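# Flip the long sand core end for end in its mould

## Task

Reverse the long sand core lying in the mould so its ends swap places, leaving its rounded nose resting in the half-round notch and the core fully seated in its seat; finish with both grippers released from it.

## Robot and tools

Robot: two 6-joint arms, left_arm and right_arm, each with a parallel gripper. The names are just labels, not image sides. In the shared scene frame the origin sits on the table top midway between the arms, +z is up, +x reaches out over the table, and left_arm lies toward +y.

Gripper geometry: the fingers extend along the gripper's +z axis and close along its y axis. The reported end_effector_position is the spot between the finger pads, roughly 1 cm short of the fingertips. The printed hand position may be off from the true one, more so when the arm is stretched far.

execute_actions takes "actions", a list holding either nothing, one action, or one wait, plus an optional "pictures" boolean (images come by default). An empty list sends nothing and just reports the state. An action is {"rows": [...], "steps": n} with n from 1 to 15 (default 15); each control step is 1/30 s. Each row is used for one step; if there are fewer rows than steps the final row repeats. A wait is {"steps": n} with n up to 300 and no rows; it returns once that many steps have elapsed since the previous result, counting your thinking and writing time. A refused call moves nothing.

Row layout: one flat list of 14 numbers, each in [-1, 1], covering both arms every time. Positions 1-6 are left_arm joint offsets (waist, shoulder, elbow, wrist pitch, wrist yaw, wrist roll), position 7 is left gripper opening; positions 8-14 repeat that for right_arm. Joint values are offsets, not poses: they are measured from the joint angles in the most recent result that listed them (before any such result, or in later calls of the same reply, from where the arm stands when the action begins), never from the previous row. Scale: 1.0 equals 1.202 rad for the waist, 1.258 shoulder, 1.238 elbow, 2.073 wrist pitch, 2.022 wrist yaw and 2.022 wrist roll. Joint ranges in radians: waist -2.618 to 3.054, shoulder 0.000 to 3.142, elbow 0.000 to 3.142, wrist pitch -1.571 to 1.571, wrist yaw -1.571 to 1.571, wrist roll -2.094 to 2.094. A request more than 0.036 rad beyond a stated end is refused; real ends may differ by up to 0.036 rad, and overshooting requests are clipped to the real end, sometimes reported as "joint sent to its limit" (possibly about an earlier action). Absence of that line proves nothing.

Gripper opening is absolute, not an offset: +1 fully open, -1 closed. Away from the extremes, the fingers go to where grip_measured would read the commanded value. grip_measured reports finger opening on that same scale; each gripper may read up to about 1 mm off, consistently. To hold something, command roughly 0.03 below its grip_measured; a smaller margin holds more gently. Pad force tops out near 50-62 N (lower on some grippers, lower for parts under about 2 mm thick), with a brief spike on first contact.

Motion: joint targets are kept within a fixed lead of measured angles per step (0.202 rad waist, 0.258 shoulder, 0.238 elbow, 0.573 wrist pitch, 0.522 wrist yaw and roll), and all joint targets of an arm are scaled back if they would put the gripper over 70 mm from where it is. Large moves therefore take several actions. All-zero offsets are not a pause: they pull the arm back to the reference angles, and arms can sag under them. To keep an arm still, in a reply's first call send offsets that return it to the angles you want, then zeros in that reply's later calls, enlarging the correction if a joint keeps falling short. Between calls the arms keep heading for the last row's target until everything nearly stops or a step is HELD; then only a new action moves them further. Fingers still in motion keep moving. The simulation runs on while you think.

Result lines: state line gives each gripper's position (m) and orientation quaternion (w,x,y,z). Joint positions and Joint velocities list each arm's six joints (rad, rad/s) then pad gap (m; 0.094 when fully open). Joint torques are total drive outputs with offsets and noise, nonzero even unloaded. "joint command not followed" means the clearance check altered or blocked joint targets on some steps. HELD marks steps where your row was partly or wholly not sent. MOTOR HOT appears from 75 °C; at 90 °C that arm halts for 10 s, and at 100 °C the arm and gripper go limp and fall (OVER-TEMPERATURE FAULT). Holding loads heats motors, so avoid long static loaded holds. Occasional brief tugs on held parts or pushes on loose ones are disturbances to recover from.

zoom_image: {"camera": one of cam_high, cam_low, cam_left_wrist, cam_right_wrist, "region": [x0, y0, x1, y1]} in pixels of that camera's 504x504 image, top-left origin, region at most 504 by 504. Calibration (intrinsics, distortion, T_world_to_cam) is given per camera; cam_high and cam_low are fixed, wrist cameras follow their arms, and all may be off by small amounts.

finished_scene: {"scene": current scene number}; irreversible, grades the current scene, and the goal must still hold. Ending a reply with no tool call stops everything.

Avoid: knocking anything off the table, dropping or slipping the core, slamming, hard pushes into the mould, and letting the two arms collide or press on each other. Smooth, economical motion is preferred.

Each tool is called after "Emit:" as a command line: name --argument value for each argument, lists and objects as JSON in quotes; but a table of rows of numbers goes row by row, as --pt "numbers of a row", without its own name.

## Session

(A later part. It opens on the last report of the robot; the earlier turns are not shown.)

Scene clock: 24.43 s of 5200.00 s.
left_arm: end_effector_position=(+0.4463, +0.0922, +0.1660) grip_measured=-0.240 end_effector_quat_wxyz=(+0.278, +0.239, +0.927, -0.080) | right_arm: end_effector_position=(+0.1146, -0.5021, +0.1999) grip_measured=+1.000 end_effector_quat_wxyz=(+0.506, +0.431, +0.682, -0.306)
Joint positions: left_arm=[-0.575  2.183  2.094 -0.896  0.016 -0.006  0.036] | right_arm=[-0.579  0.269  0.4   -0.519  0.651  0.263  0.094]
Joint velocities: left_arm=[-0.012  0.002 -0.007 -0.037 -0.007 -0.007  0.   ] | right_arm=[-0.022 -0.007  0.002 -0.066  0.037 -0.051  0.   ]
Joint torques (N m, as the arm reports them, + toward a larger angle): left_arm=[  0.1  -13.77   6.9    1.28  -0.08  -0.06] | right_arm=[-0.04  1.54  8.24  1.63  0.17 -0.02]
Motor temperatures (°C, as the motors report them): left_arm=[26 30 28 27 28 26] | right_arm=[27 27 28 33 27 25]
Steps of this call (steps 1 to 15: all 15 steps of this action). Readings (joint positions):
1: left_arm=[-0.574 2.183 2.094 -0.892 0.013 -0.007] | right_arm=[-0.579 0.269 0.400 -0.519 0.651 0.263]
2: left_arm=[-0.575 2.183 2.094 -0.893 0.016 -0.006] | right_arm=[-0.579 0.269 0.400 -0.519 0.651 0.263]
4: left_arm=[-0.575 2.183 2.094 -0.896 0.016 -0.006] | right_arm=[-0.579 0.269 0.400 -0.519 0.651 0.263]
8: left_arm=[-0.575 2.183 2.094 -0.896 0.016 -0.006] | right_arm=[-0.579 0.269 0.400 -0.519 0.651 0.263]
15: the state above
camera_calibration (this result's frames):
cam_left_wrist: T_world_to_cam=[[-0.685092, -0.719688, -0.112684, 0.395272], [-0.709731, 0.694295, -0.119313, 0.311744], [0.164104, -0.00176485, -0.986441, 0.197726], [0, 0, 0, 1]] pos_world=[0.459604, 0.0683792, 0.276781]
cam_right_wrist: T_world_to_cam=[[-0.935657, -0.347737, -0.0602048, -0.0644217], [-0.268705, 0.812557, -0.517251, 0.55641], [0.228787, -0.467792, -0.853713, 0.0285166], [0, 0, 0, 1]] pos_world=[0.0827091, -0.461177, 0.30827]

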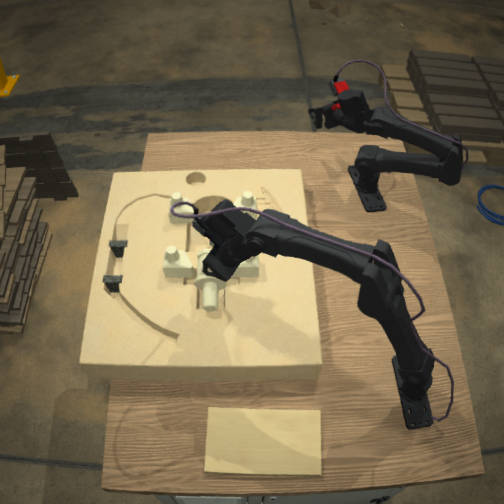

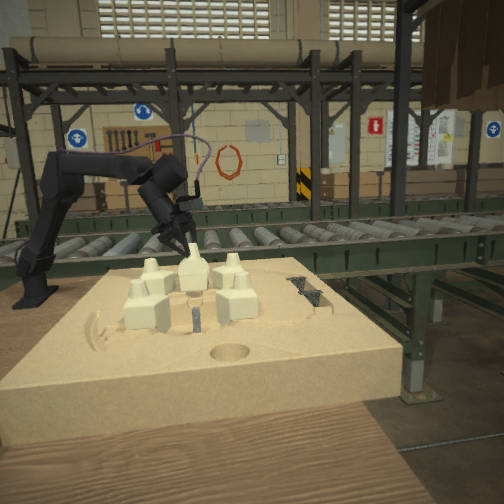

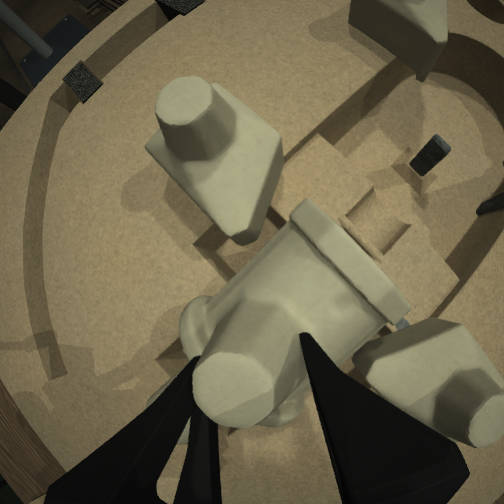

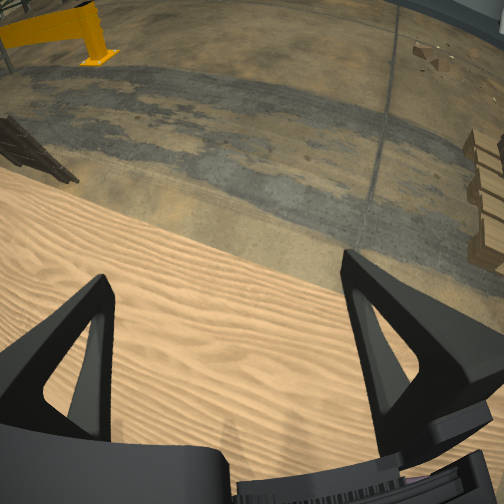

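Emit:
execute_actions --actions '[{"rows":[[0,-0.02,0.04,-0.01,0,0,-0.3,0,0,0,0,0,0,1],[0,-0.02,0.06,-0.02,0,0,-0.3,0,0,0,0,0,0,1],[0,-0.02,0.08,-0.03,0,0,-0.3,0,0,0,0,0,0,1],[0,-0.02,0.1,-0.04,0,0,-0.3,0,0,0,0,0,0,1],[0,-0.02,0.12,-0.05,0,0,-0.3,0,0,0,0,0,0,1],[0,-0.015,0.14,-0.06,0,0,-0.3,0,0,0,0,0,0,1],[0,-0.01,0.16,-0.07,0,0,-0.3,0,0,0,0,0,0,1],[0,-0.01,0.18,-0.08,0,0,-0.3,0,0,0,0,0,0,1],[0,0,0.2,-0.09,0,0,-0.3,0,0,0,0,0,0,1],[0,0,0.22,-0.1,0,0,-0.3,0,0,0,0,0,0,1],[0,0,0.25,-0.11,0,0,-0.3,0,0,0,0,0,0,1]]}]' --pictures false

Emit:
execute_actions --actions '[{"steps":15}]'

Emit:
zoom_image --camera "cam_low" --region '[110, 170, 280, 320]'

Scene clock: 26.73 s of 5200.00 s.
left_arm: end_effector_position=(+0.4370, +0.1003, +0.1865) grip_measured=-0.240 end_effector_quat_wxyz=(+0.242, +0.240, +0.938, -0.064) | right_arm: end_effector_position=(+0.1146, -0.5021, +0.2000) grip_measured=+1.000 end_effector_quat_wxyz=(+0.506, +0.431, +0.682, -0.306)
Joint positions: left_arm=[-0.575  2.255  2.341 -1.15   0.001 -0.006  0.036] | right_arm=[-0.579  0.269  0.4   -0.518  0.651  0.263  0.094]
Joint velocities: left_arm=[ 0.007  0.002  0.188 -0.154 -0.066  0.007  0.   ] | right_arm=[-0.007 -0.007 -0.012 -0.007 -0.007  0.022  0.   ]
Joint torques (N m, as the arm reports them, + toward a larger angle): left_arm=[ -0.03 -17.45  10.31   1.52   0.26  -0.03] | right_arm=[-0.02  1.55  8.23  1.63  0.17 -0.02]
Motor temperatures (°C, as the motors report them): left_arm=[26 31 29 28 28 26] | right_arm=[27 27 28 33 27 25]
Steps of this call (steps 1 to 15: the robot went on to your last target; steps 16 to 54: nothing new was sent; steps 55 to 69: all 15 steps of this action). Readings (joint positions):
55: left_arm=[-0.575 2.183 2.097 -0.898 0.016 -0.006] | right_arm=[-0.579 0.269 0.400 -0.519 0.651 0.263]
56: left_arm=[-0.575 2.184 2.104 -0.906 0.016 -0.006] | right_arm=[-0.579 0.269 0.400 -0.519 0.651 0.263]
58: left_arm=[-0.575 2.194 2.133 -0.940 0.016 -0.006] | right_arm=[-0.579 0.269 0.400 -0.518 0.651 0.263]
62: left_arm=[-0.575 2.226 2.215 -1.020 0.010 -0.006] | right_arm=[-0.579 0.269 0.400 -0.518 0.651 0.263]
69: the state above

Scene clock: 27.23 s of 5200.00 s.
left_arm: end_effector_position=(+0.4366, +0.1013, +0.1880) grip_measured=-0.240 end_effector_quat_wxyz=(+0.242, +0.239, +0.938, -0.062) | right_arm: end_effector_position=(+0.1146, -0.5021, +0.2000) grip_measured=+1.000 end_effector_quat_wxyz=(+0.506, +0.431, +0.682, -0.306)
Joint positions: left_arm=[-0.575  2.255  2.348 -1.158 -0.003 -0.006  0.036] | right_arm=[-0.579  0.269  0.4   -0.518  0.651  0.263  0.094]
Joint velocities: left_arm=[-0.012  0.022  0.007 -0.037 -0.081 -0.051  0.001] | right_arm=[-0.007 -0.012  0.012 -0.081  0.022 -0.022  0.   ]
Joint torques (N m, as the arm reports them, + toward a larger angle): left_arm=[  0.   -17.53  10.81   1.41   0.2   -0.04] | right_arm=[-0.02  1.55  8.25  1.63  0.16 -0.01]
Motor temperatures (°C, as the motors report them): left_arm=[26 31 29 28 28 26] | right_arm=[27 27 28 33 27 25]
Steps of this call (steps 1 to 15: the robot went on to your last target). Readings (joint positions):
1: left_arm=[-0.575 2.255 2.345 -1.155 -0.000 -0.006] | right_arm=[-0.579 0.269 0.400 -0.518 0.651 0.263]
2: left_arm=[-0.575 2.255 2.347 -1.158 -0.002 -0.006] | right_arm=[-0.579 0.269 0.400 -0.518 0.651 0.263]
4: left_arm=[-0.575 2.255 2.348 -1.158 -0.002 -0.006] | right_arm=[-0.579 0.269 0.400 -0.518 0.651 0.263]
8: left_arm=[-0.575 2.255 2.348 -1.158 -0.003 -0.006] | right_arm=[-0.579 0.269 0.400 -0.518 0.651 0.263]
15: the state above
All arms were judged still, so your last target was given up. Only a new action makes them travel on or press farther. Fingers that are still opening or closing keep moving.
camera_calibration (this result's frames):
cam_left_wrist: T_world_to_cam=[[-0.685461, -0.720122, -0.107556, 0.396916], [-0.72106, 0.691883, -0.0370177, 0.290946], [0.101073, 0.0521799, -0.99351, 0.244432], [0, 0, 0, 1]] pos_world=[0.457154, 0.0717727, 0.296306]
cam_right_wrist: T_world_to_cam=[[-0.935636, -0.347747, -0.0604768, -0.064348], [-0.268524, 0.812477, -0.517471, 0.55645], [0.229085, -0.467925, -0.853561, 0.0284372], [0, 0, 0, 1]] pos_world=[0.0826994, -0.461173, 0.308328]

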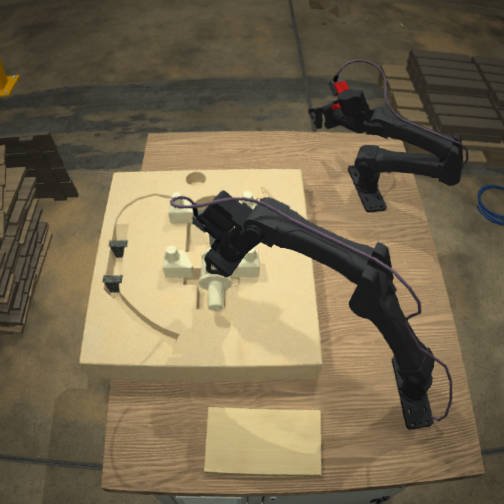

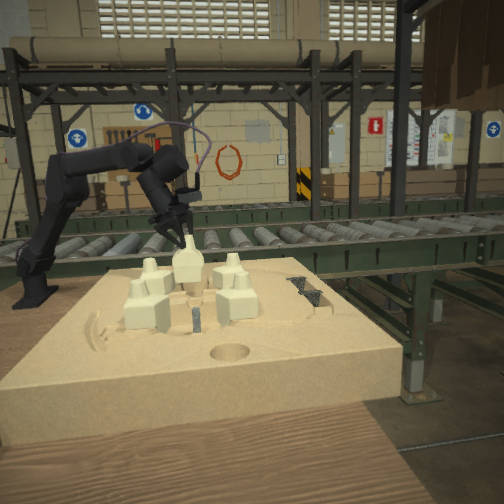

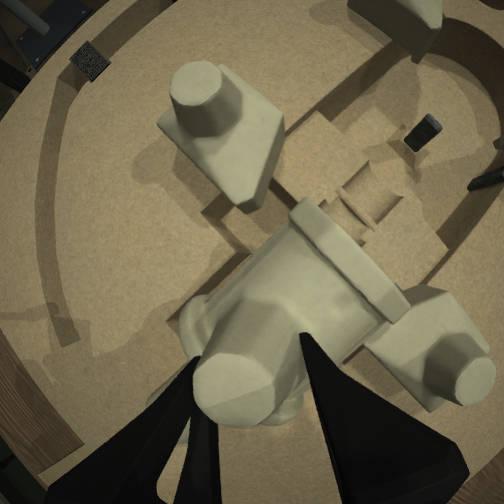

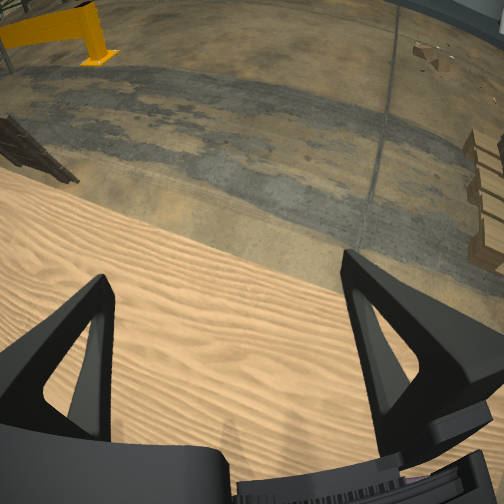

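Region (110, 170, 280, 320) of cam_low's 504x504 image, scaled by 2.965, with more detail than that image has; it fills the top 445 rows of this view, and the rest is white.

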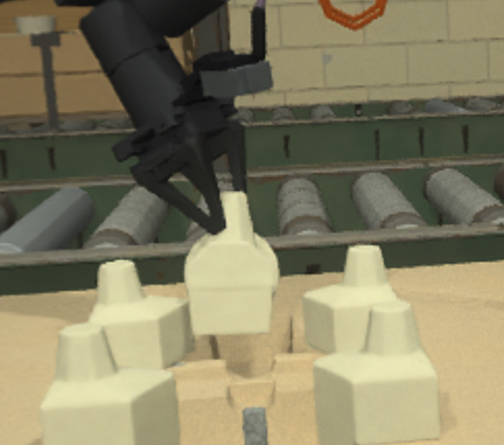

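Emit:
execute_actions --actions '[{"rows":[[0.02,-0.07,0.045,0.015,0,0,-0.3,0,0,0,0,0,0,1],[0.03,-0.08,0.045,0.015,0,0,-0.3,0,0,0,0,0,0,1],[0.04,-0.09,0.045,0.015,0,0,-0.3,0,0,0,0,0,0,1],[0.05,-0.1,0.045,0.015,0,0,-0.3,0,0,0,0,0,0,1],[0.06,-0.11,0.045,0.015,0,0,-0.3,0,0,0,0,0,0,1],[0.07,-0.13,0.04,0.01,0,0,-0.3,0,0,0,0,0,0,1],[0.08,-0.15,0.03,0.0,0,0,-0.3,0,0,0,0,0,0,1],[0.09,-0.17,0.02,0,0,0,-0.3,0,0,0,0,0,0,1],[0.1,-0.19,0,0,0,0,-0.3,0,0,0,0,0,0,1],[0.12,-0.21,-0.02,0,0,0,-0.3,0,0,0,0,0,0,1],[0.14,-0.23,-0.04,0,0,0,-0.3,0,0,0,0,0,0,1],[0.16,-0.25,-0.06,0,0,0,-0.3,0,0,0,0,0,0,1],[0.18,-0.27,-0.09,0,0,0,-0.3,0,0,0,0,0,0,1]]}]' --pictures false

Emit:
execute_actions --actions '[{"rows":[[0.05,-0.08,0,0.02,0,0,-0.3,0,0,0,0,0,0,1],[0.1,-0.11,-0.05,0.03,0,0,-0.3,0,0,0,0,0,0,1],[0.15,-0.14,-0.1,0.04,0,0,-0.3,0,0,0,0,0,0,1],[0.2,-0.17,-0.15,0.05,0,0,-0.3,0,0,0,0,0,0,1],[0.25,-0.2,-0.2,0.06,0,0,-0.3,0,0,0,0,0,0,1],[0.3,-0.23,-0.25,0.07,0,0,-0.3,0,0,0,0,0,0,1],[0.35,-0.26,-0.3,0.08,0,0,-0.3,0,0,0,0,0,0,1],[0.4,-0.29,-0.35,0.09,0,0,-0.3,0,0,0,0,0,0,1],[0.45,-0.32,-0.4,0.1,0,0,-0.3,0,0,0,0,0,0,1],[0.48,-0.35,-0.45,0.11,0,0,-0.3,0,0,0,0,0,0,1],[0.5,-0.38,-0.5,0.12,0,0,-0.3,0,0,0,0,0,0,1],[0.52,-0.41,-0.55,0.14,0,0,-0.3,0,0,0,0,0,0,1],[0.52,-0.43,-0.63,0.17,0,0,-0.3,0,0,0,0,0,0,1]]}]' --pictures false

Emit:
execute_actions --actions '[{"steps":25}]'

Scene clock: 31.80 s of 5200.00 s.
left_arm: end_effector_position=(+0.4263, +0.1919, +0.2032) grip_measured=-0.240 end_effector_quat_wxyz=(+0.208, +0.170, +0.963, -0.039) | right_arm: end_effector_position=(+0.1146, -0.5021, +0.2001) grip_measured=+1.000 end_effector_quat_wxyz=(+0.506, +0.431, +0.681, -0.306)
Joint positions: left_arm=[-0.424  2.126  2.236 -1.256  0.002 -0.006  0.036] | right_arm=[-0.579  0.269  0.4   -0.517  0.651  0.263  0.094]
Joint velocities: left_arm=[ 0.491 -0.52  -0.452 -0.168 -0.022  0.022 -0.001] | right_arm=[-0.007  0.017 -0.012  0.037  0.022 -0.007  0.   ]
Joint torques (N m, as the arm reports them, + toward a larger angle): left_arm=[  0.2  -17.66   8.63   1.77   0.04  -0.04] | right_arm=[-0.04  1.55  8.24  1.63  0.16 -0.02]
Motor temperatures (°C, as the motors report them): left_arm=[26 33 29 28 28 26] | right_arm=[27 27 28 34 27 25]
Steps of this call (steps 1 to 90: nothing new was sent; then 1.07 s passed at rest; steps 91 to 105: all 15 steps of this action). Readings (joint positions):
91: left_arm=[-0.574 2.255 2.348 -1.158 -0.003 -0.006] | right_arm=[-0.579 0.269 0.400 -0.518 0.651 0.263]
92: left_arm=[-0.571 2.255 2.348 -1.159 -0.002 -0.006] | right_arm=[-0.579 0.269 0.400 -0.518 0.651 0.263]
94: left_arm=[-0.561 2.254 2.348 -1.165 0.000 -0.006] | right_arm=[-0.579 0.269 0.400 -0.518 0.651 0.263]
98: left_arm=[-0.524 2.239 2.343 -1.205 0.002 -0.006] | right_arm=[-0.579 0.269 0.400 -0.517 0.651 0.263]
105: the state above

Scene clock: 32.30 s of 5200.00 s.
left_arm: end_effector_position=(+0.3236, +0.4739, +0.1479) grip_measured=-0.246 end_effector_quat_wxyz=(+0.151, -0.142, +0.978, +0.031) | right_arm: end_effector_position=(+0.1147, -0.5022, +0.2002) grip_measured=+1.000 end_effector_quat_wxyz=(+0.507, +0.431, +0.681, -0.306)
Joint positions: left_arm=[ 0.21   1.698  1.475 -1.039 -0.021 -0.006  0.035] | right_arm=[-0.579  0.269  0.4   -0.517  0.651  0.263  0.094]
Joint velocities: left_arm=[ 1.033 -0.852 -1.253  0.007 -0.593 -0.037 -0.027] | right_arm=[-0.012 -0.002 -0.007 -0.051 -0.022  0.007  0.   ]
Joint torques (N m, as the arm reports them, + toward a larger angle): left_arm=[ -6.29 -11.97  11.14   1.97   1.23  -0.03] | right_arm=[-0.02  1.54  8.24  1.63  0.17 -0.02]
Motor temperatures (°C, as the motors report them): left_arm=[26 33 29 28 28 26] | right_arm=[27 27 28 34 27 25]
Steps of this call (steps 1 to 15: all 15 steps of this action). Readings (joint positions):
1: left_arm=[-0.406 2.112 2.226 -1.266 0.001 -0.006] | right_arm=[-0.579 0.269 0.400 -0.517 0.651 0.263]
2: left_arm=[-0.384 2.094 2.209 -1.269 0.003 -0.006] | right_arm=[-0.579 0.269 0.400 -0.517 0.651 0.263]
4: left_arm=[-0.325 2.046 2.137 -1.250 0.020 -0.006] | right_arm=[-0.579 0.269 0.400 -0.517 0.651 0.263]
8: left_arm=[-0.152 1.946 1.942 -1.196 0.026 -0.006] | right_arm=[-0.579 0.269 0.400 -0.517 0.651 0.263]
15: the state above

Scene clock: 33.13 s of 5200.00 s.
left_arm: end_effector_position=(+0.3245, +0.4659, +0.1521) grip_measured=-0.254 end_effector_quat_wxyz=(+0.177, -0.134, +0.975, +0.023) | right_arm: end_effector_position=(+0.1147, -0.5022, +0.2002) grip_measured=+1.000 end_effector_quat_wxyz=(+0.507, +0.431, +0.681, -0.306)
Joint positions: left_arm=[ 0.199  1.648  1.419 -0.983 -0.    -0.005  0.035] | right_arm=[-0.579  0.269  0.4   -0.517  0.651  0.263  0.094]
Joint velocities: left_arm=[-0.007 -0.012 -0.007 -0.037 -0.037  0.037 -0.   ] | right_arm=[-0.022  0.002 -0.002  0.037  0.066 -0.022  0.   ]
Joint torques (N m, as the arm reports them, + toward a larger angle): left_arm=[  0.18 -11.77   9.33   1.58   0.01  -0.03] | right_arm=[-0.04  1.54  8.25  1.63  0.16 -0.01]
Motor temperatures (°C, as the motors report them): left_arm=[26 33 29 29 28 26] | right_arm=[27 27 28 34 27 25]
Steps of this call (steps 1 to 25: the robot went on to your last target). Readings (joint positions):
1: left_arm=[0.237 1.676 1.443 -1.042 -0.045 -0.006] | right_arm=[-0.579 0.269 0.400 -0.517 0.651 0.263]
2: left_arm=[0.250 1.663 1.427 -1.048 -0.064 -0.006] | right_arm=[-0.579 0.269 0.400 -0.517 0.651 0.263]
4: left_arm=[0.247 1.651 1.419 -1.064 -0.071 -0.005] | right_arm=[-0.579 0.269 0.400 -0.517 0.651 0.263]
8: left_arm=[0.209 1.648 1.419 -1.017 -0.027 -0.005] | right_arm=[-0.579 0.269 0.400 -0.517 0.651 0.263]
25: the state above
camera_calibration (this result's frames):
cam_left_wrist: T_world_to_cam=[[-0.000938369, -0.997702, -0.067755, 0.479936], [-0.994617, -0.00608915, 0.103439, 0.349146], [-0.103613, 0.0674873, -0.992325, 0.260126], [0, 0, 0, 1]] pos_world=[0.37467, 0.463404, 0.254532]
cam_right_wrist: T_world_to_cam=[[-0.935572, -0.347775, -0.061293, -0.064127], [-0.267983, 0.812236, -0.51813, 0.556567], [0.229977, -0.468322, -0.853103, 0.0281988], [0, 0, 0, 1]] pos_world=[0.0826701, -0.46116, 0.3085]

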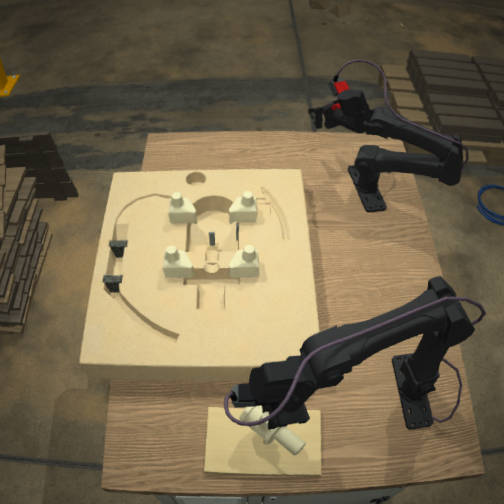

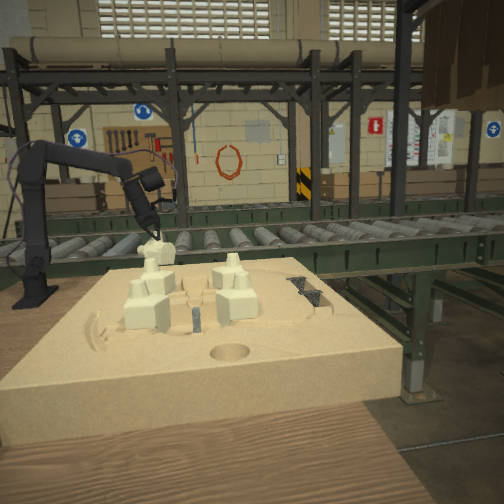

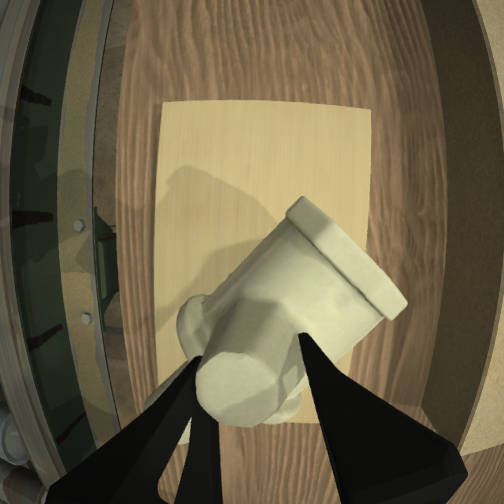

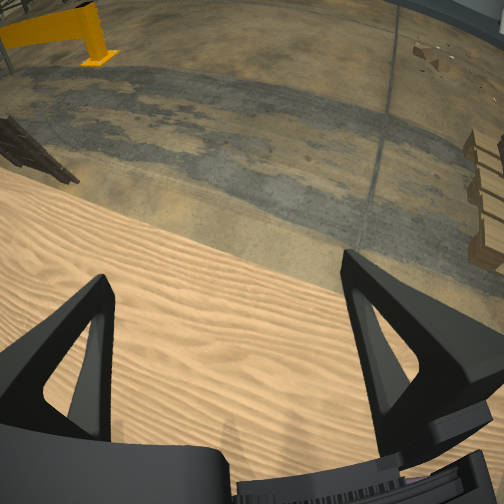

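Emit:
execute_actions --actions '[{"rows":[[0.02,-0.045,-0.04,0.15,0,0,-0.31,0,0,0,0,0,0,1]]}]' --pictures false

Emit:
execute_actions --actions '[{"rows":[[0,-0.045,-0.05,0.12,0,0,-0.31,0,0,0,0,0,0,1]]}]' --pictures false

Emit:
execute_actions --actions '[{"rows":[[0,-0.045,-0.05,0.09,0,0,-0.31,0,0,0,0,0,0,1]]}]'

Scene clock: 34.97 s of 5200.00 s.
left_arm: end_effector_position=(+0.3471, +0.4807, +0.1449) grip_measured=-0.254 end_effector_quat_wxyz=(+0.235, -0.142, +0.961, +0.035) | right_arm: end_effector_position=(+0.1147, -0.5022, +0.2004) grip_measured=+1.000 end_effector_quat_wxyz=(+0.507, +0.431, +0.681, -0.306)
Joint positions: left_arm=[ 0.218  1.643  1.337 -0.784 -0.003 -0.005  0.035] | right_arm=[-0.579  0.269  0.4   -0.516  0.651  0.263  0.094]
Joint velocities: left_arm=[-0.012 -0.002 -0.007 -0.007  0.051 -0.037  0.001] | right_arm=[ 0.012 -0.012 -0.022  0.037 -0.051  0.007  0.   ]
Joint torques (N m, as the arm reports them, + toward a larger angle): left_arm=[  0.35 -11.13   9.06   1.96   0.03  -0.03] | right_arm=[-0.03  1.54  8.23  1.63  0.16 -0.01]
Motor temperatures (°C, as the motors report them): left_arm=[26 33 30 29 28 26] | right_arm=[27 27 28 34 27 25]
Steps of this call (steps 1 to 15: the robot went on to your last target; steps 16 to 40: nothing new was sent; steps 41 to 55: all 15 steps of this action). Readings (joint positions):
41: left_arm=[0.201 1.645 1.407 -0.960 0.000 -0.005] | right_arm=[-0.579 0.269 0.400 -0.517 0.651 0.263]
42: left_arm=[0.203 1.639 1.385 -0.922 0.003 -0.005] | right_arm=[-0.579 0.269 0.400 -0.517 0.651 0.263]
44: left_arm=[0.210 1.639 1.353 -0.870 0.002 -0.005] | right_arm=[-0.579 0.269 0.400 -0.517 0.651 0.263]
48: left_arm=[0.218 1.643 1.337 -0.818 -0.002 -0.005] | right_arm=[-0.579 0.269 0.400 -0.516 0.651 0.263]
55: the state above

Scene clock: 35.47 s of 5200.00 s.
left_arm: end_effector_position=(+0.3494, +0.4815, +0.1249) grip_measured=-0.254 end_effector_quat_wxyz=(+0.250, -0.141, +0.957, +0.037) | right_arm: end_effector_position=(+0.1148, -0.5022, +0.2004) grip_measured=+1.000 end_effector_quat_wxyz=(+0.507, +0.431, +0.681, -0.306)
Joint positions: left_arm=[ 0.218  1.638  1.237 -0.66  -0.003 -0.005  0.035] | right_arm=[-0.579  0.269  0.4   -0.516  0.651  0.263  0.094]
Joint velocities: left_arm=[-0.002 -0.007 -0.002  0.081  0.007  0.022 -0.001] | right_arm=[ 0.002 -0.007  0.012 -0.007 -0.081 -0.066  0.   ]
Joint torques (N m, as the arm reports them, + toward a larger angle): left_arm=[  0.   -11.02   9.56   2.04   0.01  -0.03] | right_arm=[-0.02  1.54  8.23  1.64  0.16 -0.01]
Motor temperatures (°C, as the motors report them): left_arm=[26 33 30 29 28 26] | right_arm=[27 27 28 34 27 25]
Steps of this call (steps 1 to 15: all 15 steps of this action). Readings (joint positions):
1: left_arm=[0.218 1.641 1.324 -0.764 -0.003 -0.005] | right_arm=[-0.579 0.269 0.400 -0.516 0.651 0.263]
2: left_arm=[0.218 1.635 1.301 -0.731 -0.003 -0.005] | right_arm=[-0.579 0.269 0.400 -0.516 0.651 0.263]
4: left_arm=[0.218 1.634 1.265 -0.693 -0.003 -0.005] | right_arm=[-0.579 0.269 0.400 -0.516 0.651 0.263]
8: left_arm=[0.218 1.638 1.238 -0.681 -0.003 -0.005] | right_arm=[-0.579 0.269 0.400 -0.516 0.651 0.263]
15: the state above

Scene clock: 35.97 s of 5200.00 s.
left_arm: end_effector_position=(+0.3484, +0.4805, +0.1102) grip_measured=-0.254 end_effector_quat_wxyz=(+0.261, -0.139, +0.954, +0.038) | right_arm: end_effector_position=(+0.1148, -0.5022, +0.2006) grip_measured=+1.000 end_effector_quat_wxyz=(+0.507, +0.431, +0.681, -0.306)
Joint positions: left_arm=[ 0.217  1.627  1.155 -0.565 -0.001 -0.003  0.035] | right_arm=[-0.579  0.269  0.4   -0.515  0.651  0.263  0.094]
Joint velocities: left_arm=[-0.012  0.002 -0.002 -0.007  0.007  0.051 -0.001] | right_arm=[-0.007  0.002 -0.012  0.007 -0.051 -0.022  0.   ]
Joint torques (N m, as the arm reports them, + toward a larger angle): left_arm=[  0.1  -10.54   7.99   1.91  -0.01  -0.04] | right_arm=[-0.03  1.54  8.23  1.63  0.17 -0.02]
Motor temperatures (°C, as the motors report them): left_arm=[26 33 30 29 28 26] | right_arm=[27 27 28 34 27 25]
Steps of this call (steps 1 to 15: all 15 steps of this action). Readings (joint positions):
1: left_arm=[0.218 1.636 1.225 -0.643 -0.003 -0.005] | right_arm=[-0.579 0.269 0.400 -0.516 0.651 0.263]
2: left_arm=[0.218 1.630 1.204 -0.617 -0.003 -0.005] | right_arm=[-0.579 0.269 0.400 -0.516 0.651 0.263]
4: left_arm=[0.218 1.629 1.169 -0.591 -0.003 -0.005] | right_arm=[-0.579 0.269 0.400 -0.516 0.651 0.263]
8: left_arm=[0.217 1.627 1.157 -0.568 -0.001 -0.003] | right_arm=[-0.579 0.269 0.400 -0.515 0.651 0.263]
15: the state above
camera_calibration (this result's frames):
cam_left_wrist: T_world_to_cam=[[0.0310126, -0.992902, -0.114819, 0.483345], [-0.997655, -0.0237368, -0.0642012, 0.405359], [0.0610201, 0.116541, -0.99131, 0.139051], [0, 0, 0, 1]] pos_world=[0.380933, 0.473332, 0.219364]
cam_right_wrist: T_world_to_cam=[[-0.935464, -0.347823, -0.062653, -0.063759], [-0.267079, 0.811833, -0.519226, 0.556763], [0.231463, -0.468984, -0.852337, 0.0278009], [0, 0, 0, 1]] pos_world=[0.0826209, -0.461138, 0.308787]

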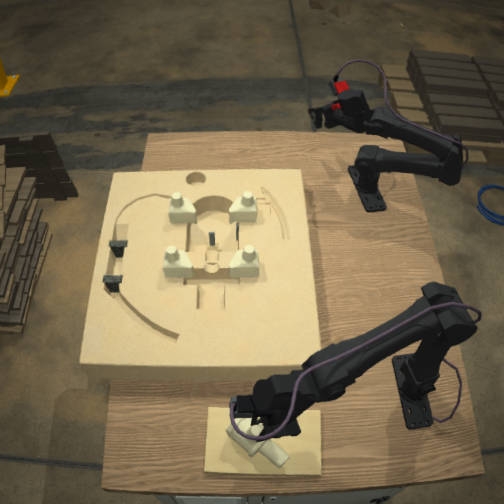

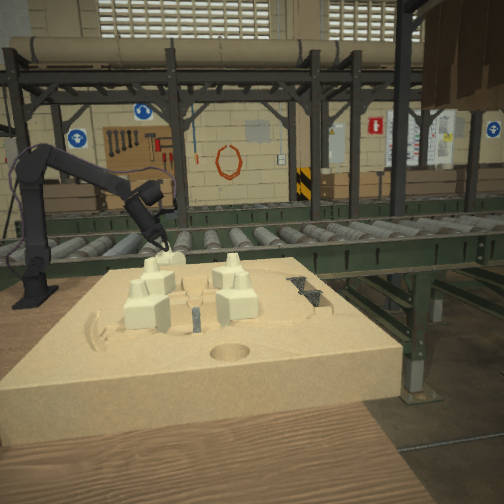

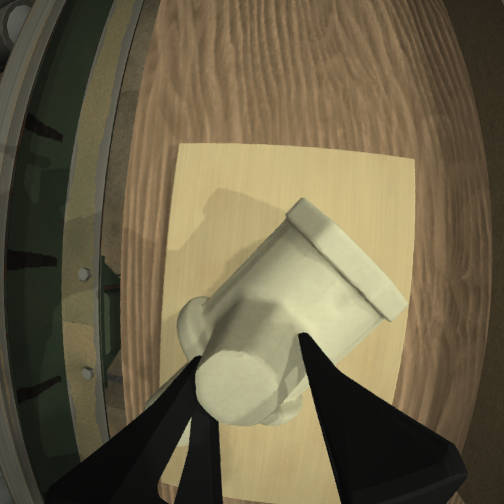

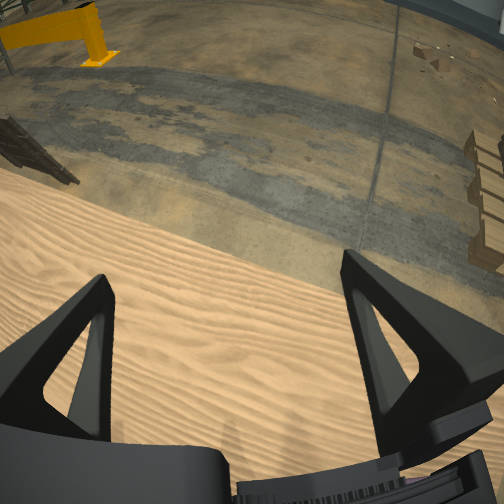

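Emit:
execute_actions --actions '[{"rows":[[0,-0.02,0,0.02,0,0,-0.31,0,0,0,0,0,0,1]],"steps":10}]' --pictures false

Emit:
execute_actions --actions '[{"rows":[[0,-0.01,0.01,0,0,0,0.6,0,0,0,0,0,0,1]],"steps":10}]' --pictures false

Emit:
execute_actions --actions '[{"rows":[[0,0,0.33,-0.2,0,0,0.6,0,0,0,0,0,0,1]]}]' --pictures false

Emit:
execute_actions --actions '[{"rows":[[0,0.24,0.33,-0.27,0,-0.77,0.6,0,0,0,0,0,0,1]]}]' --pictures false

Emit:
execute_actions --actions '[{"steps":25}]'

Scene clock: 38.00 s of 5200.00 s.
left_arm: end_effector_position=(+0.3478, +0.4803, +0.1091) grip_measured=-0.254 end_effector_quat_wxyz=(+0.260, -0.139, +0.955, +0.038) | right_arm: end_effector_position=(+0.1148, -0.5022, +0.2007) grip_measured=+1.000 end_effector_quat_wxyz=(+0.507, +0.431, +0.681, -0.306)
Joint positions: left_arm=[ 0.217  1.627  1.152 -0.564 -0.001 -0.003  0.035] | right_arm=[-0.579  0.269  0.4   -0.515  0.651  0.263  0.094]
Joint velocities: left_arm=[-0.012  0.012 -0.017 -0.022  0.037 -0.066 -0.001] | right_arm=[-0.017  0.002  0.007  0.095 -0.022  0.051  0.   ]
Joint torques (N m, as the arm reports them, + toward a larger angle): left_arm=[ 0.04 -8.96  6.62  1.51  0.01 -0.02] | right_arm=[-0.04  1.54  8.24  1.63  0.16 -0.02]
Motor temperatures (°C, as the motors report them): left_arm=[26 33 30 30 28 26] | right_arm=[27 27 28 34 27 25]
Steps of this call (steps 1 to 15: the robot went on to your last target; steps 16 to 51: nothing new was sent; steps 52 to 61: all 10 steps of this action). Readings (joint positions):
52: left_arm=[0.217 1.627 1.153 -0.566 -0.001 -0.003] | right_arm=[-0.579 0.269 0.400 -0.515 0.651 0.263]
53: left_arm=[0.217 1.627 1.152 -0.565 -0.001 -0.003] | right_arm=[-0.579 0.269 0.400 -0.515 0.651 0.263]
55: left_arm=[0.217 1.627 1.152 -0.564 -0.001 -0.003] | right_arm=[-0.579 0.269 0.400 -0.515 0.651 0.263]
59: left_arm=[0.217 1.627 1.152 -0.564 -0.001 -0.003] | right_arm=[-0.579 0.269 0.400 -0.515 0.651 0.263]
61: the state above

Scene clock: 38.33 s of 5200.00 s.
left_arm: end_effector_position=(+0.3471, +0.4800, +0.1087) grip_measured=+0.598 end_effector_quat_wxyz=(+0.258, -0.139, +0.955, +0.037) | right_arm: end_effector_position=(+0.1149, -0.5023, +0.2008) grip_measured=+1.000 end_effector_quat_wxyz=(+0.508, +0.431, +0.680, -0.306)
Joint positions: left_arm=[ 0.217  1.627  1.152 -0.567 -0.001 -0.003  0.075] | right_arm=[-0.579  0.269  0.4   -0.514  0.651  0.263  0.094]
Joint velocities: left_arm=[-0.002 -0.007 -0.027  0.037  0.051  0.037 -0.001] | right_arm=[ 0.007  0.007 -0.012 -0.037  0.007 -0.022  0.   ]
Joint torques (N m, as the arm reports them, + toward a larger angle): left_arm=[ 0.08 -8.07  7.37  1.2  -0.01 -0.02] | right_arm=[-0.03  1.55  8.24  1.63  0.16 -0.02]
Motor temperatures (°C, as the motors report them): left_arm=[26 32 30 30 28 26] | right_arm=[27 27 28 34 27 25]
Steps of this call (steps 1 to 10: all 10 steps of this action). Readings (joint positions):
1: left_arm=[0.217 1.627 1.152 -0.565 -0.001 -0.003] | right_arm=[-0.579 0.269 0.400 -0.514 0.651 0.263]
2: left_arm=[0.217 1.627 1.152 -0.565 -0.001 -0.003] | right_arm=[-0.579 0.269 0.400 -0.514 0.651 0.263]
4: left_arm=[0.217 1.627 1.152 -0.566 -0.001 -0.003] | right_arm=[-0.579 0.269 0.400 -0.514 0.651 0.263]
8: left_arm=[0.217 1.627 1.152 -0.567 -0.001 -0.003] | right_arm=[-0.579 0.269 0.400 -0.514 0.651 0.263]
10: the state above

Scene clock: 38.83 s of 5200.00 s.
left_arm: end_effector_position=(+0.3527, +0.4817, +0.2107) grip_measured=+0.598 end_effector_quat_wxyz=(+0.263, -0.139, +0.954, +0.038) | right_arm: end_effector_position=(+0.1149, -0.5023, +0.2009) grip_measured=+1.000 end_effector_quat_wxyz=(+0.508, +0.431, +0.680, -0.306)
Joint positions: left_arm=[ 0.217  1.628  1.554 -0.959 -0.001 -0.003  0.075] | right_arm=[-0.579  0.269  0.4   -0.514  0.651  0.263  0.094]
Joint velocities: left_arm=[-0.012  0.042 -0.007 -0.198  0.066 -0.125 -0.001] | right_arm=[-0.007  0.007 -0.017  0.066  0.007 -0.051  0.   ]
Joint torques (N m, as the arm reports them, + toward a larger angle): left_arm=[ 0.02 -7.27  6.79  1.26 -0.02 -0.03] | right_arm=[-0.05  1.54  8.24  1.63  0.16 -0.01]
Motor temperatures (°C, as the motors report them): left_arm=[26 32 30 30 28 26] | right_arm=[27 27 28 34 27 25]
Steps of this call (steps 1 to 15: all 15 steps of this action). Readings (joint positions):
1: left_arm=[0.217 1.634 1.185 -0.629 -0.001 -0.003] | right_arm=[-0.579 0.269 0.400 -0.514 0.651 0.263]
2: left_arm=[0.217 1.650 1.248 -0.729 -0.001 -0.003] | right_arm=[-0.579 0.269 0.400 -0.514 0.651 0.263]
4: left_arm=[0.217 1.664 1.377 -0.841 -0.001 -0.003] | right_arm=[-0.579 0.269 0.400 -0.514 0.651 0.263]
8: left_arm=[0.217 1.640 1.542 -0.887 -0.001 -0.003] | right_arm=[-0.579 0.269 0.400 -0.514 0.651 0.263]
15: the state above

Scene clock: 39.33 s of 5200.00 s.
left_arm: end_effector_position=(+0.3225, +0.4724, +0.1684) grip_measured=+0.598 end_effector_quat_wxyz=(-0.023, +0.728, -0.685, +0.014) | right_arm: end_effector_position=(+0.1150, -0.5023, +0.2010) grip_measured=+1.000 end_effector_quat_wxyz=(+0.508, +0.431, +0.680, -0.305)
Joint positions: left_arm=[ 0.217  1.96   1.934 -1.492  0.001 -1.346  0.075] | right_arm=[-0.579  0.269  0.4   -0.513  0.651  0.263  0.094]
Joint velocities: left_arm=[ 0.007 -0.042  0.037 -0.154 -0.022 -1.311 -0.   ] | right_arm=[ 0.002  0.012 -0.022 -0.022  0.007  0.007  0.   ]
Joint torques (N m, as the arm reports them, + toward a larger angle): left_arm=[  0.06 -11.23   7.73   0.47  -0.04  -0.04] | right_arm=[-0.03  1.54  8.23  1.63  0.16 -0.01]
Motor temperatures (°C, as the motors report them): left_arm=[26 32 30 30 28 26] | right_arm=[27 27 28 34 27 25]
Steps of this call (steps 1 to 15: all 15 steps of this action). Readings (joint positions):
1: left_arm=[0.217 1.660 1.599 -1.039 -0.000 -0.072] | right_arm=[-0.579 0.269 0.400 -0.513 0.651 0.263]
2: left_arm=[0.217 1.722 1.690 -1.159 -0.000 -0.171] | right_arm=[-0.579 0.269 0.400 -0.513 0.651 0.263]
4: left_arm=[0.217 1.854 1.847 -1.285 -0.000 -0.366] | right_arm=[-0.579 0.269 0.400 -0.513 0.651 0.263]
8: left_arm=[0.217 1.964 1.919 -1.393 -0.000 -0.756] | right_arm=[-0.579 0.269 0.400 -0.513 0.651 0.263]
15: the state above

Scene clock: 40.17 s of 5200.00 s.
left_arm: end_effector_position=(+0.3193, +0.4711, +0.1696) grip_measured=+0.598 end_effector_quat_wxyz=(-0.016, +0.795, -0.606, +0.014) | right_arm: end_effector_position=(+0.1150, -0.5023, +0.2010) grip_measured=+1.000 end_effector_quat_wxyz=(+0.508, +0.431, +0.680, -0.305)
Joint positions: left_arm=[ 0.217  1.957  1.936 -1.507  0.003 -1.553  0.075] | right_arm=[-0.579  0.269  0.4   -0.513  0.651  0.263  0.094]
Joint velocities: left_arm=[-0.002 -0.002 -0.007  0.081 -0.037  0.007 -0.001] | right_arm=[-0.002 -0.002  0.007 -0.095 -0.051  0.037  0.   ]
Joint torques (N m, as the arm reports them, + toward a larger angle): left_arm=[  0.02 -11.31   7.71   0.4   -0.05  -0.09] | right_arm=[-0.02  1.55  8.25  1.63  0.16 -0.01]
Motor temperatures (°C, as the motors report them): left_arm=[26 32 30 29 28 26] | right_arm=[27 27 28 34 27 25]
Steps of this call (steps 1 to 25: the robot went on to your last target). Readings (joint positions):
1: left_arm=[0.217 1.958 1.935 -1.496 0.001 -1.388] | right_arm=[-0.579 0.269 0.400 -0.513 0.651 0.263]
2: left_arm=[0.217 1.957 1.935 -1.499 0.001 -1.422] | right_arm=[-0.579 0.269 0.400 -0.513 0.651 0.263]
4: left_arm=[0.217 1.957 1.936 -1.503 0.002 -1.470] | right_arm=[-0.579 0.269 0.400 -0.513 0.651 0.263]
8: left_arm=[0.217 1.957 1.936 -1.506 0.002 -1.519] | right_arm=[-0.579 0.269 0.400 -0.513 0.651 0.263]
25: the state above
camera_calibration (this result's frames):
cam_left_wrist: T_world_to_cam=[[0.997375, -0.0133109, 0.0711723, -0.319795], [-0.0424015, -0.904154, 0.425096, 0.40663], [0.0586923, -0.426998, -0.902346, 0.44247], [0, 0, 0, 1]] pos_world=[0.310228, 0.552334, 0.249164]
cam_right_wrist: T_world_to_cam=[[-0.935332, -0.347882, -0.0642847, -0.0633178], [-0.265992, 0.811349, -0.520539, 0.556998], [0.233244, -0.469778, -0.851414, 0.0273225], [0, 0, 0, 1]] pos_world=[0.0825612, -0.461111, 0.309132]

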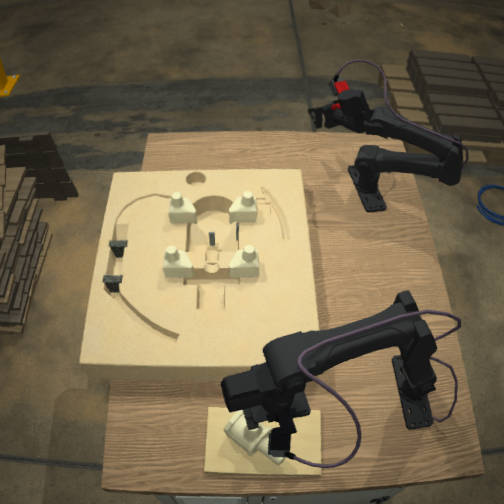

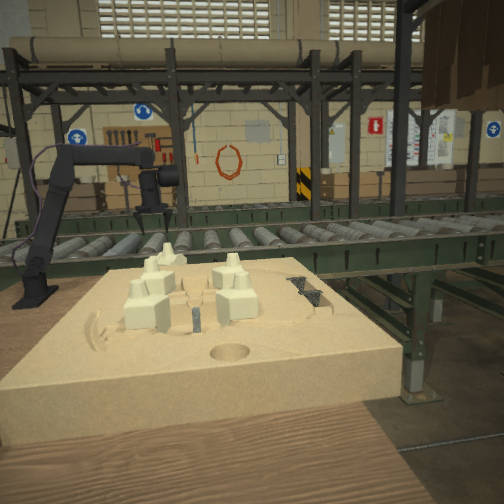

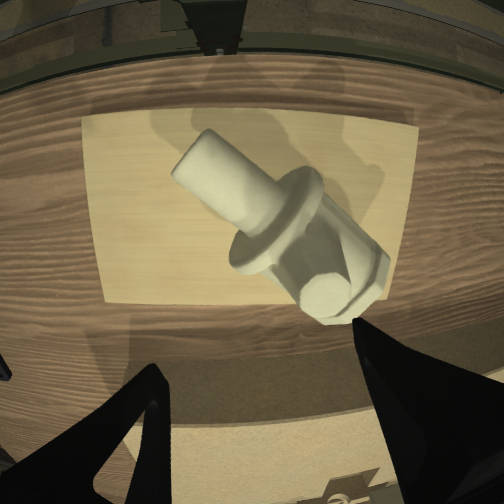

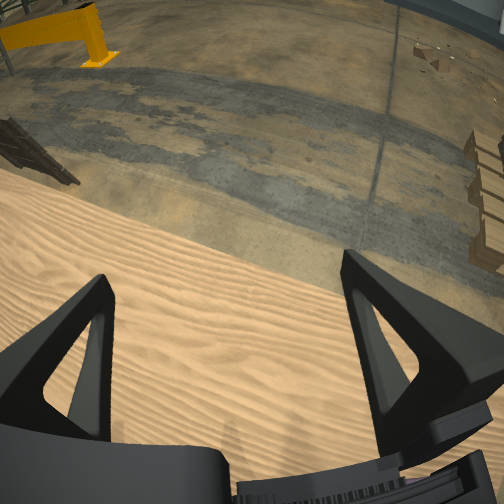

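Emit:
execute_actions --actions '[{"rows":[[-0.035,0.085,0.065,0.035,0,0,0.6,0,0,0,0,0,0,1]]}]' --pictures false

Emit:
execute_actions --actions '[{"rows":[[0,-0.035,-0.1,0.055,0,0,0.6,0,0,0,0,0,0,1]]}]'

Scene clock: 42.33 s of 5200.00 s.
left_arm: end_effector_position=(+0.3552, +0.4625, +0.1369) grip_measured=+0.598 end_effector_quat_wxyz=(-0.011, +0.783, -0.622, +0.015) | right_arm: end_effector_position=(+0.1150, -0.5023, +0.2012) grip_measured=+1.000 end_effector_quat_wxyz=(+0.509, +0.431, +0.680, -0.305)
Joint positions: left_arm=[ 0.175  2.087  1.994 -1.442  0.01  -1.554  0.075] | right_arm=[-0.579  0.269  0.4   -0.512  0.651  0.263  0.094]
Joint velocities: left_arm=[-0.007 -0.012 -0.017 -0.022 -0.037  0.051  0.001] | right_arm=[-0.022 -0.007 -0.002 -0.051 -0.066  0.007  0.   ]
Joint torques (N m, as the arm reports them, + toward a larger angle): left_arm=[  0.   -12.     7.49   0.54  -0.07  -0.04] | right_arm=[-0.02  1.52  8.23  1.63  0.16 -0.02]
Motor temperatures (°C, as the motors report them): left_arm=[26 32 30 29 28 26] | right_arm=[27 27 28 34 27 25]
Steps of this call (steps 1 to 15: the robot went on to your last target; steps 16 to 50: nothing new was sent; steps 51 to 65: all 15 steps of this action). Readings (joint positions):
51: left_arm=[0.214 1.968 1.947 -1.511 0.003 -1.554] | right_arm=[-0.579 0.269 0.400 -0.513 0.651 0.263]
52: left_arm=[0.209 1.987 1.970 -1.507 0.003 -1.554] | right_arm=[-0.579 0.269 0.400 -0.513 0.651 0.263]
54: left_arm=[0.193 2.027 1.993 -1.473 0.003 -1.554] | right_arm=[-0.579 0.269 0.400 -0.513 0.651 0.263]
58: left_arm=[0.176 2.081 1.994 -1.447 0.009 -1.554] | right_arm=[-0.579 0.269 0.400 -0.513 0.651 0.263]
65: the state above

Scene clock: 42.83 s of 5200.00 s.
left_arm: end_effector_position=(+0.3532, +0.4613, +0.1159) grip_measured=+0.598 end_effector_quat_wxyz=(-0.012, +0.783, -0.622, +0.018) | right_arm: end_effector_position=(+0.1151, -0.5023, +0.2013) grip_measured=+1.000 end_effector_quat_wxyz=(+0.509, +0.431, +0.680, -0.305)
Joint positions: left_arm=[ 0.175  2.061  1.871 -1.34   0.014 -1.554  0.075] | right_arm=[-0.579  0.269  0.4   -0.512  0.651  0.263  0.094]
Joint velocities: left_arm=[-0.017 -0.007 -0.002 -0.007  0.022 -0.037  0.001] | right_arm=[-0.012  0.017  0.012  0.022 -0.066  0.022  0.   ]
Joint torques (N m, as the arm reports them, + toward a larger angle): left_arm=[  0.05 -11.6    5.55   0.57  -0.04  -0.04] | right_arm=[-0.03  1.53  8.24  1.64  0.16 -0.01]
Motor temperatures (°C, as the motors report them): left_arm=[26 32 30 29 28 26] | right_arm=[27 27 28 34 27 25]
Steps of this call (steps 1 to 15: all 15 steps of this action). Readings (joint positions):
1: left_arm=[0.175 2.080 1.975 -1.422 0.010 -1.554] | right_arm=[-0.579 0.269 0.400 -0.512 0.651 0.263]
2: left_arm=[0.175 2.067 1.940 -1.396 0.010 -1.554] | right_arm=[-0.579 0.269 0.400 -0.512 0.651 0.263]
4: left_arm=[0.175 2.060 1.897 -1.381 0.011 -1.554] | right_arm=[-0.579 0.269 0.400 -0.512 0.651 0.263]
8: left_arm=[0.175 2.061 1.871 -1.360 0.013 -1.554] | right_arm=[-0.579 0.269 0.400 -0.512 0.651 0.263]
15: the state above
camera_calibration (this result's frames):
cam_left_wrist: T_world_to_cam=[[0.99587, -0.0536733, 0.0732237, -0.331012], [-0.0803007, -0.897045, 0.434583, 0.431044], [0.0423594, -0.438668, -0.89765, 0.398531], [0, 0, 0, 1]] pos_world=[0.347376, 0.543722, 0.194655]
cam_right_wrist: T_world_to_cam=[[-0.935264, -0.347912, -0.0651005, -0.0630974], [-0.265448, 0.811106, -0.521195, 0.557114], [0.234133, -0.470174, -0.850951, 0.0270829], [0, 0, 0, 1]] pos_world=[0.082531, -0.461098, 0.309304]

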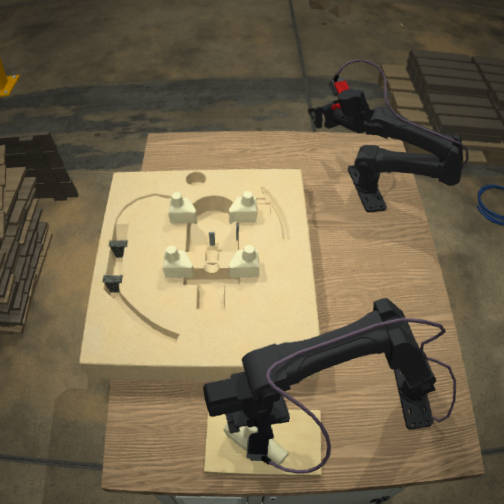

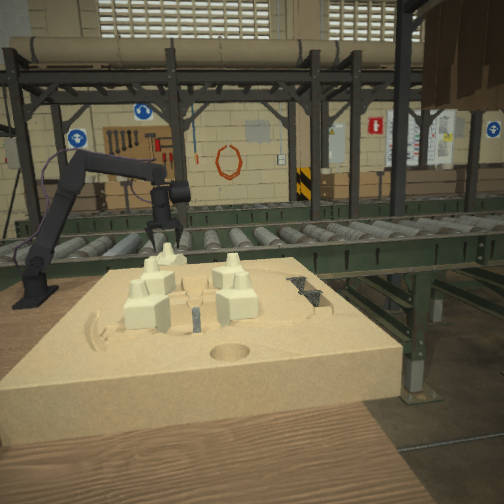

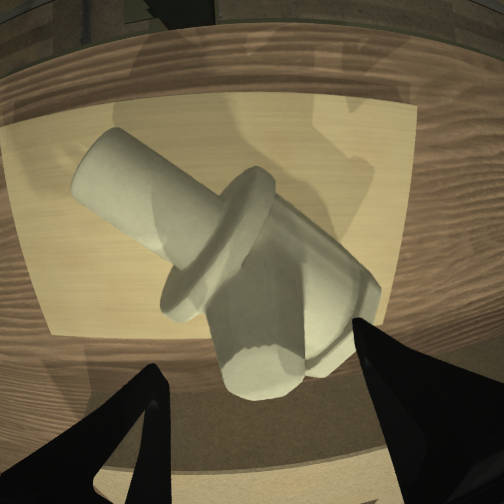

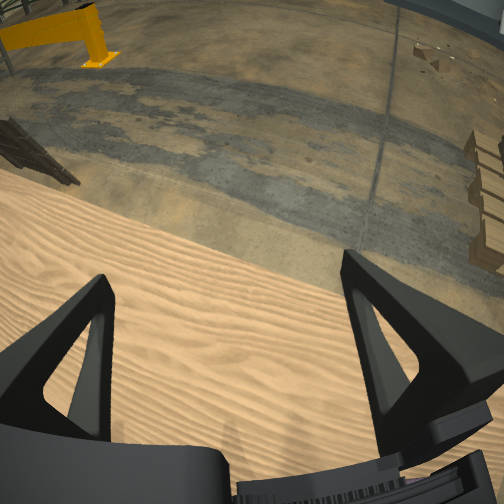

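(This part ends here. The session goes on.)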